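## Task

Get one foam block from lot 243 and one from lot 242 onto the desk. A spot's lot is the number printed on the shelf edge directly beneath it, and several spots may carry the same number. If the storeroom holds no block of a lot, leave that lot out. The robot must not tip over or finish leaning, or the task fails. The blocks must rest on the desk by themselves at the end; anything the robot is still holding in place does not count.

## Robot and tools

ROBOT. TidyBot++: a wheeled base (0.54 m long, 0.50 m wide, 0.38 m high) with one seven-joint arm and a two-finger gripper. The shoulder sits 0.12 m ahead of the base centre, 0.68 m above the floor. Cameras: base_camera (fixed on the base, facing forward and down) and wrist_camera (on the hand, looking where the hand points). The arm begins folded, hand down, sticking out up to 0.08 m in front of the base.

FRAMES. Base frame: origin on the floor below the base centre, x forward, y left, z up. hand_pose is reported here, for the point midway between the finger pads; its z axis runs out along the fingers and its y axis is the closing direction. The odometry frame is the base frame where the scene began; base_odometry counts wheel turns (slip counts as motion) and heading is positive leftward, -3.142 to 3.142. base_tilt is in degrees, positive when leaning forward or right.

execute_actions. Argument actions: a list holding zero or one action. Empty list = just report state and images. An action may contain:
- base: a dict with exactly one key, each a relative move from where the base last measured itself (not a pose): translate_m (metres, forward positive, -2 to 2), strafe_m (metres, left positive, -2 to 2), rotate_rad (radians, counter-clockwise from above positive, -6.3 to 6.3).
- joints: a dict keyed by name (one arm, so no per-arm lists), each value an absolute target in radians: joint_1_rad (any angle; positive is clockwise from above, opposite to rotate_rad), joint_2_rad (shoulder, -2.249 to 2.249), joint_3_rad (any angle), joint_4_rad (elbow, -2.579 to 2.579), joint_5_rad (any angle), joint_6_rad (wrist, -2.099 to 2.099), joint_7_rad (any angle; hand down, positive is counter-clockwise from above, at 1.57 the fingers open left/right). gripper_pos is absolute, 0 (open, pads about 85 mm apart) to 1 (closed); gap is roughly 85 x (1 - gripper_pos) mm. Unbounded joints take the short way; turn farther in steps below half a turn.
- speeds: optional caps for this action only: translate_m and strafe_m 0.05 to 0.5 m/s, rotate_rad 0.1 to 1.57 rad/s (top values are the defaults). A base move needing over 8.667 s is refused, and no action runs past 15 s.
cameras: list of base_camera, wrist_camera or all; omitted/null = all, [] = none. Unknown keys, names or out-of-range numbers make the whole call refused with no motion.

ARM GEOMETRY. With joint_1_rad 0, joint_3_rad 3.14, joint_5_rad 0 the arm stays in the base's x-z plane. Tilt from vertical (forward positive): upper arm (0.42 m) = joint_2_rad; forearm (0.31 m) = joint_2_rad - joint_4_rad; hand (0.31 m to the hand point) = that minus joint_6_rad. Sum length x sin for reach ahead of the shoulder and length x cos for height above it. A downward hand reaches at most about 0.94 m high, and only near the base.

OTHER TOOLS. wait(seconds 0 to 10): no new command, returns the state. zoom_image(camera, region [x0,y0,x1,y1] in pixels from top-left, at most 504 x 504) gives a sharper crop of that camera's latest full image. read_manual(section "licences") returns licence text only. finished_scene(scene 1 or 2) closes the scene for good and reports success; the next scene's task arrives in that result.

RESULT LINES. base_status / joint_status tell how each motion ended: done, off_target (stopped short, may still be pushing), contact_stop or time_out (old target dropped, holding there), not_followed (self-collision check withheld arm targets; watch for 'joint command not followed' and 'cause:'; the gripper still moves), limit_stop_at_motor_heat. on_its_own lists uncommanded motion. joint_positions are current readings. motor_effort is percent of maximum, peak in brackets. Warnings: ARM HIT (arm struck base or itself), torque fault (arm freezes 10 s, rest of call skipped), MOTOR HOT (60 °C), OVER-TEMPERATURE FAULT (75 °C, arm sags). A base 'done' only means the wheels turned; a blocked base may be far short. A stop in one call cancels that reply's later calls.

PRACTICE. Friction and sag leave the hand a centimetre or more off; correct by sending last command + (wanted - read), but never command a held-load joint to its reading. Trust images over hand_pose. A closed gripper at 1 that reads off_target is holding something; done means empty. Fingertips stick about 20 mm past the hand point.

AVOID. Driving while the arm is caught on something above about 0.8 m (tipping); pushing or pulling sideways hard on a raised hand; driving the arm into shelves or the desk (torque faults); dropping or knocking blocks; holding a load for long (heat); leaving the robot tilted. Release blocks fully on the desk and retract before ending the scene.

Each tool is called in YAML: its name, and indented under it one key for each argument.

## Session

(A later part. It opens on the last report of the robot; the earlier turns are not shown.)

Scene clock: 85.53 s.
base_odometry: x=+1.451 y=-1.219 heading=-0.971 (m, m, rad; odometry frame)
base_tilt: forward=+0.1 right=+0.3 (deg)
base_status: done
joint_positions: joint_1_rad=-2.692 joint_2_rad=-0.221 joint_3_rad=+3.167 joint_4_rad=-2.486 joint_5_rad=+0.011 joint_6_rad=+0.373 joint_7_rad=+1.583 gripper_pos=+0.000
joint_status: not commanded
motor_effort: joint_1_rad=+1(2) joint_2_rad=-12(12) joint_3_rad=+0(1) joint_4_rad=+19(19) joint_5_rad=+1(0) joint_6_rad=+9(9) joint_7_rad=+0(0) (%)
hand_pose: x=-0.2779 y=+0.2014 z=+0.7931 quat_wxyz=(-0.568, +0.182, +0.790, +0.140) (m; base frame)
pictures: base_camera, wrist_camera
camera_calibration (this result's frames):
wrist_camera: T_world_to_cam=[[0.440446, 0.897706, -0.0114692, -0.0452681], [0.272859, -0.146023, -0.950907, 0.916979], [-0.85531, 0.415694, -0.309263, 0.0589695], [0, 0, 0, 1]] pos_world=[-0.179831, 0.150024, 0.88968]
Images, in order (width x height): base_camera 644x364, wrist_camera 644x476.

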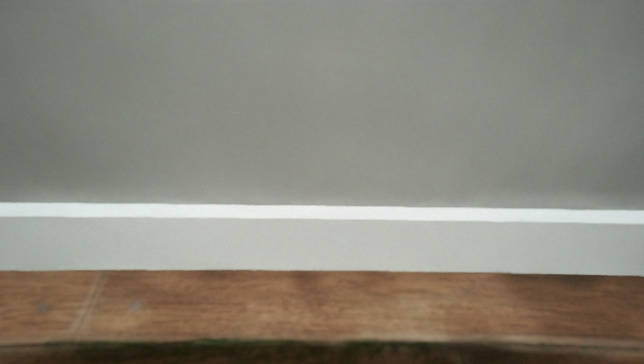

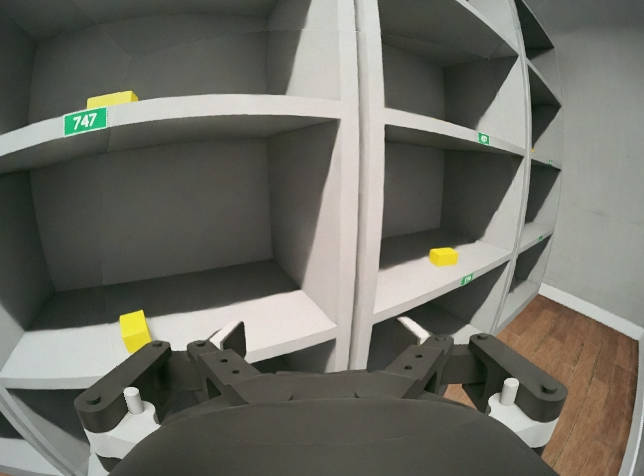

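execute_actions:
  actions:
    - {"base":{"strafe_m":0.5},"joints":{"joint_1_rad":-3.14,"joint_6_rad":0.1,"gripper_pos":1}}
  cameras: ["wrist_camera"]

execute_actions:
  actions:
    - {"base":{"strafe_m":0.95}}
  cameras: ["wrist_camera"]

Scene clock: 88.13 s.
base_odometry: x=+1.864 y=-0.937 heading=-0.971 (m, m, rad; odometry frame)
base_tilt: forward=+0.1 right=+0.3 (deg)
base_status: done
joint_positions: joint_1_rad=-3.128 joint_2_rad=-0.221 joint_3_rad=+3.167 joint_4_rad=-2.486 joint_5_rad=+0.011 joint_6_rad=+0.126 joint_7_rad=+1.583 gripper_pos=+0.999
joint_status: all done
motor_effort: joint_1_rad=+2(2) joint_2_rad=-11(12) joint_3_rad=-1(1) joint_4_rad=+18(19) joint_5_rad=+0(0) joint_6_rad=+8(9) joint_7_rad=+0(0) (%)
hand_pose: x=-0.2927 y=+0.0145 z=+0.7236 quat_wxyz=(-0.480, +0.008, +0.877, +0.012) (m; base frame)
pictures: wrist_camera
camera_calibration (this result's frames):
wrist_camera: T_world_to_cam=[[0.0247088, 0.999601, -0.0137033, 0.00677606], [0.53233, -0.0247585, -0.846175, 0.826058], [-0.846176, 0.0136133, -0.532729, 0.272741], [0, 0, 0, 1]] pos_world=[-0.209115, 0.00996566, 0.844379]
Images, in order (width x height): wrist_camera 644x476.

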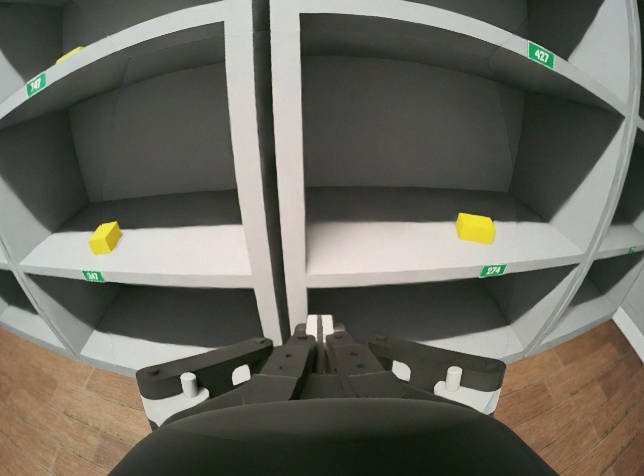

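Scene clock: 91.37 s.
base_odometry: x=+2.648 y=-0.401 heading=-0.971 (m, m, rad; odometry frame)
base_tilt: forward=+0.1 right=+0.3 (deg)
base_status: done
joint_positions: joint_1_rad=-3.131 joint_2_rad=-0.221 joint_3_rad=+3.167 joint_4_rad=-2.486 joint_5_rad=+0.011 joint_6_rad=+0.126 joint_7_rad=+1.583 gripper_pos=+0.999
joint_status: not commanded
motor_effort: joint_1_rad=+1(0) joint_2_rad=-11(12) joint_3_rad=+0(1) joint_4_rad=+18(19) joint_5_rad=+1(1) joint_6_rad=+9(8) joint_7_rad=+0(0) (%)
hand_pose: x=-0.2927 y=+0.0132 z=+0.7235 quat_wxyz=(-0.480, +0.007, +0.877, +0.011) (m; base frame)
pictures: wrist_camera
camera_calibration (this result's frames):
wrist_camera: T_world_to_cam=[[0.0215725, 0.999673, -0.0137027, 0.00714912], [0.532506, -0.0230891, -0.846111, 0.825989], [-0.846151, 0.0109559, -0.53283, 0.272817], [0, 0, 0, 1]] pos_world=[-0.209154, 0.00893556, 0.844341]
Images, in order (width x height): wrist_camera 644x476.

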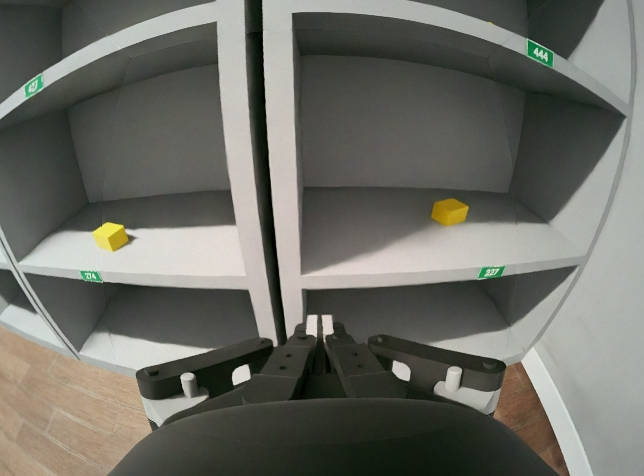

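execute_actions:
  actions:
    - {"base":{"strafe_m":-2}}
  cameras: ["wrist_camera"]

Scene clock: 96.97 s.
base_odometry: x=+0.998 y=-1.531 heading=-0.971 (m, m, rad; odometry frame)
base_tilt: forward=+0.1 right=+0.3 (deg)
base_status: done
joint_positions: joint_1_rad=-3.132 joint_2_rad=-0.219 joint_3_rad=+3.167 joint_4_rad=-2.488 joint_5_rad=+0.011 joint_6_rad=+0.125 joint_7_rad=+1.583 gripper_pos=+0.999
joint_status: not commanded
motor_effort: joint_1_rad=+2(0) joint_2_rad=-11(13) joint_3_rad=-1(1) joint_4_rad=+18(18) joint_5_rad=+0(0) joint_6_rad=+8(9) joint_7_rad=+0(0) (%)
hand_pose: x=-0.2920 y=+0.0125 z=+0.7215 quat_wxyz=(-0.478, +0.006, +0.878, +0.011) (m; base frame)
pictures: wrist_camera
camera_calibration (this result's frames):
wrist_camera: T_world_to_cam=[[0.0200327, 0.999705, -0.0137202, 0.00735718], [0.536873, -0.0223328, -0.843367, 0.823141], [-0.843425, 0.00952896, -0.537162, 0.276234], [0, 0, 0, 1]] pos_world=[-0.209087, 0.0083958, 0.842693]
Images, in order (width x height): wrist_camera 644x476.

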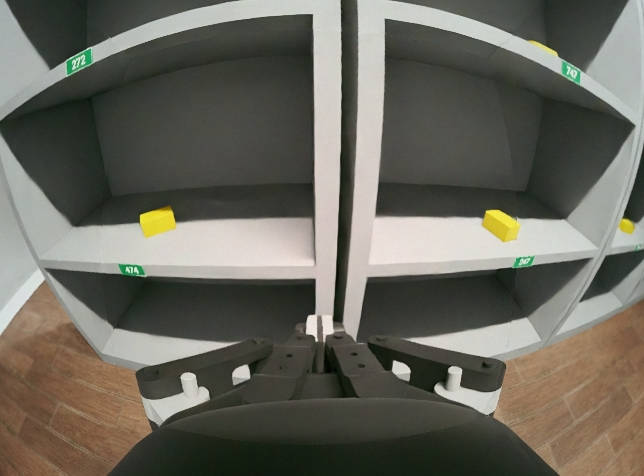

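zoom_image:
  camera: "wrist_camera"
  region: [490,240,560,285]

Region (490, 240, 560, 285) of wrist_camera's 644x476 image, scaled by 7.200; it fills the top 324 rows of this view, and the rest is white.

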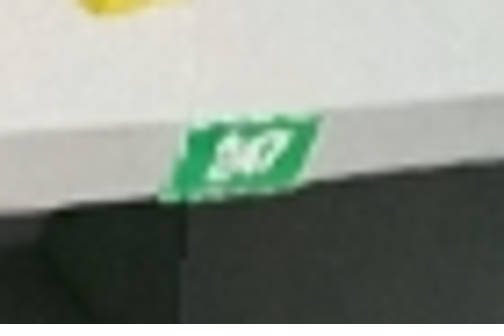

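finished_scene:
  scene: 1

The scene is finished: the task was done.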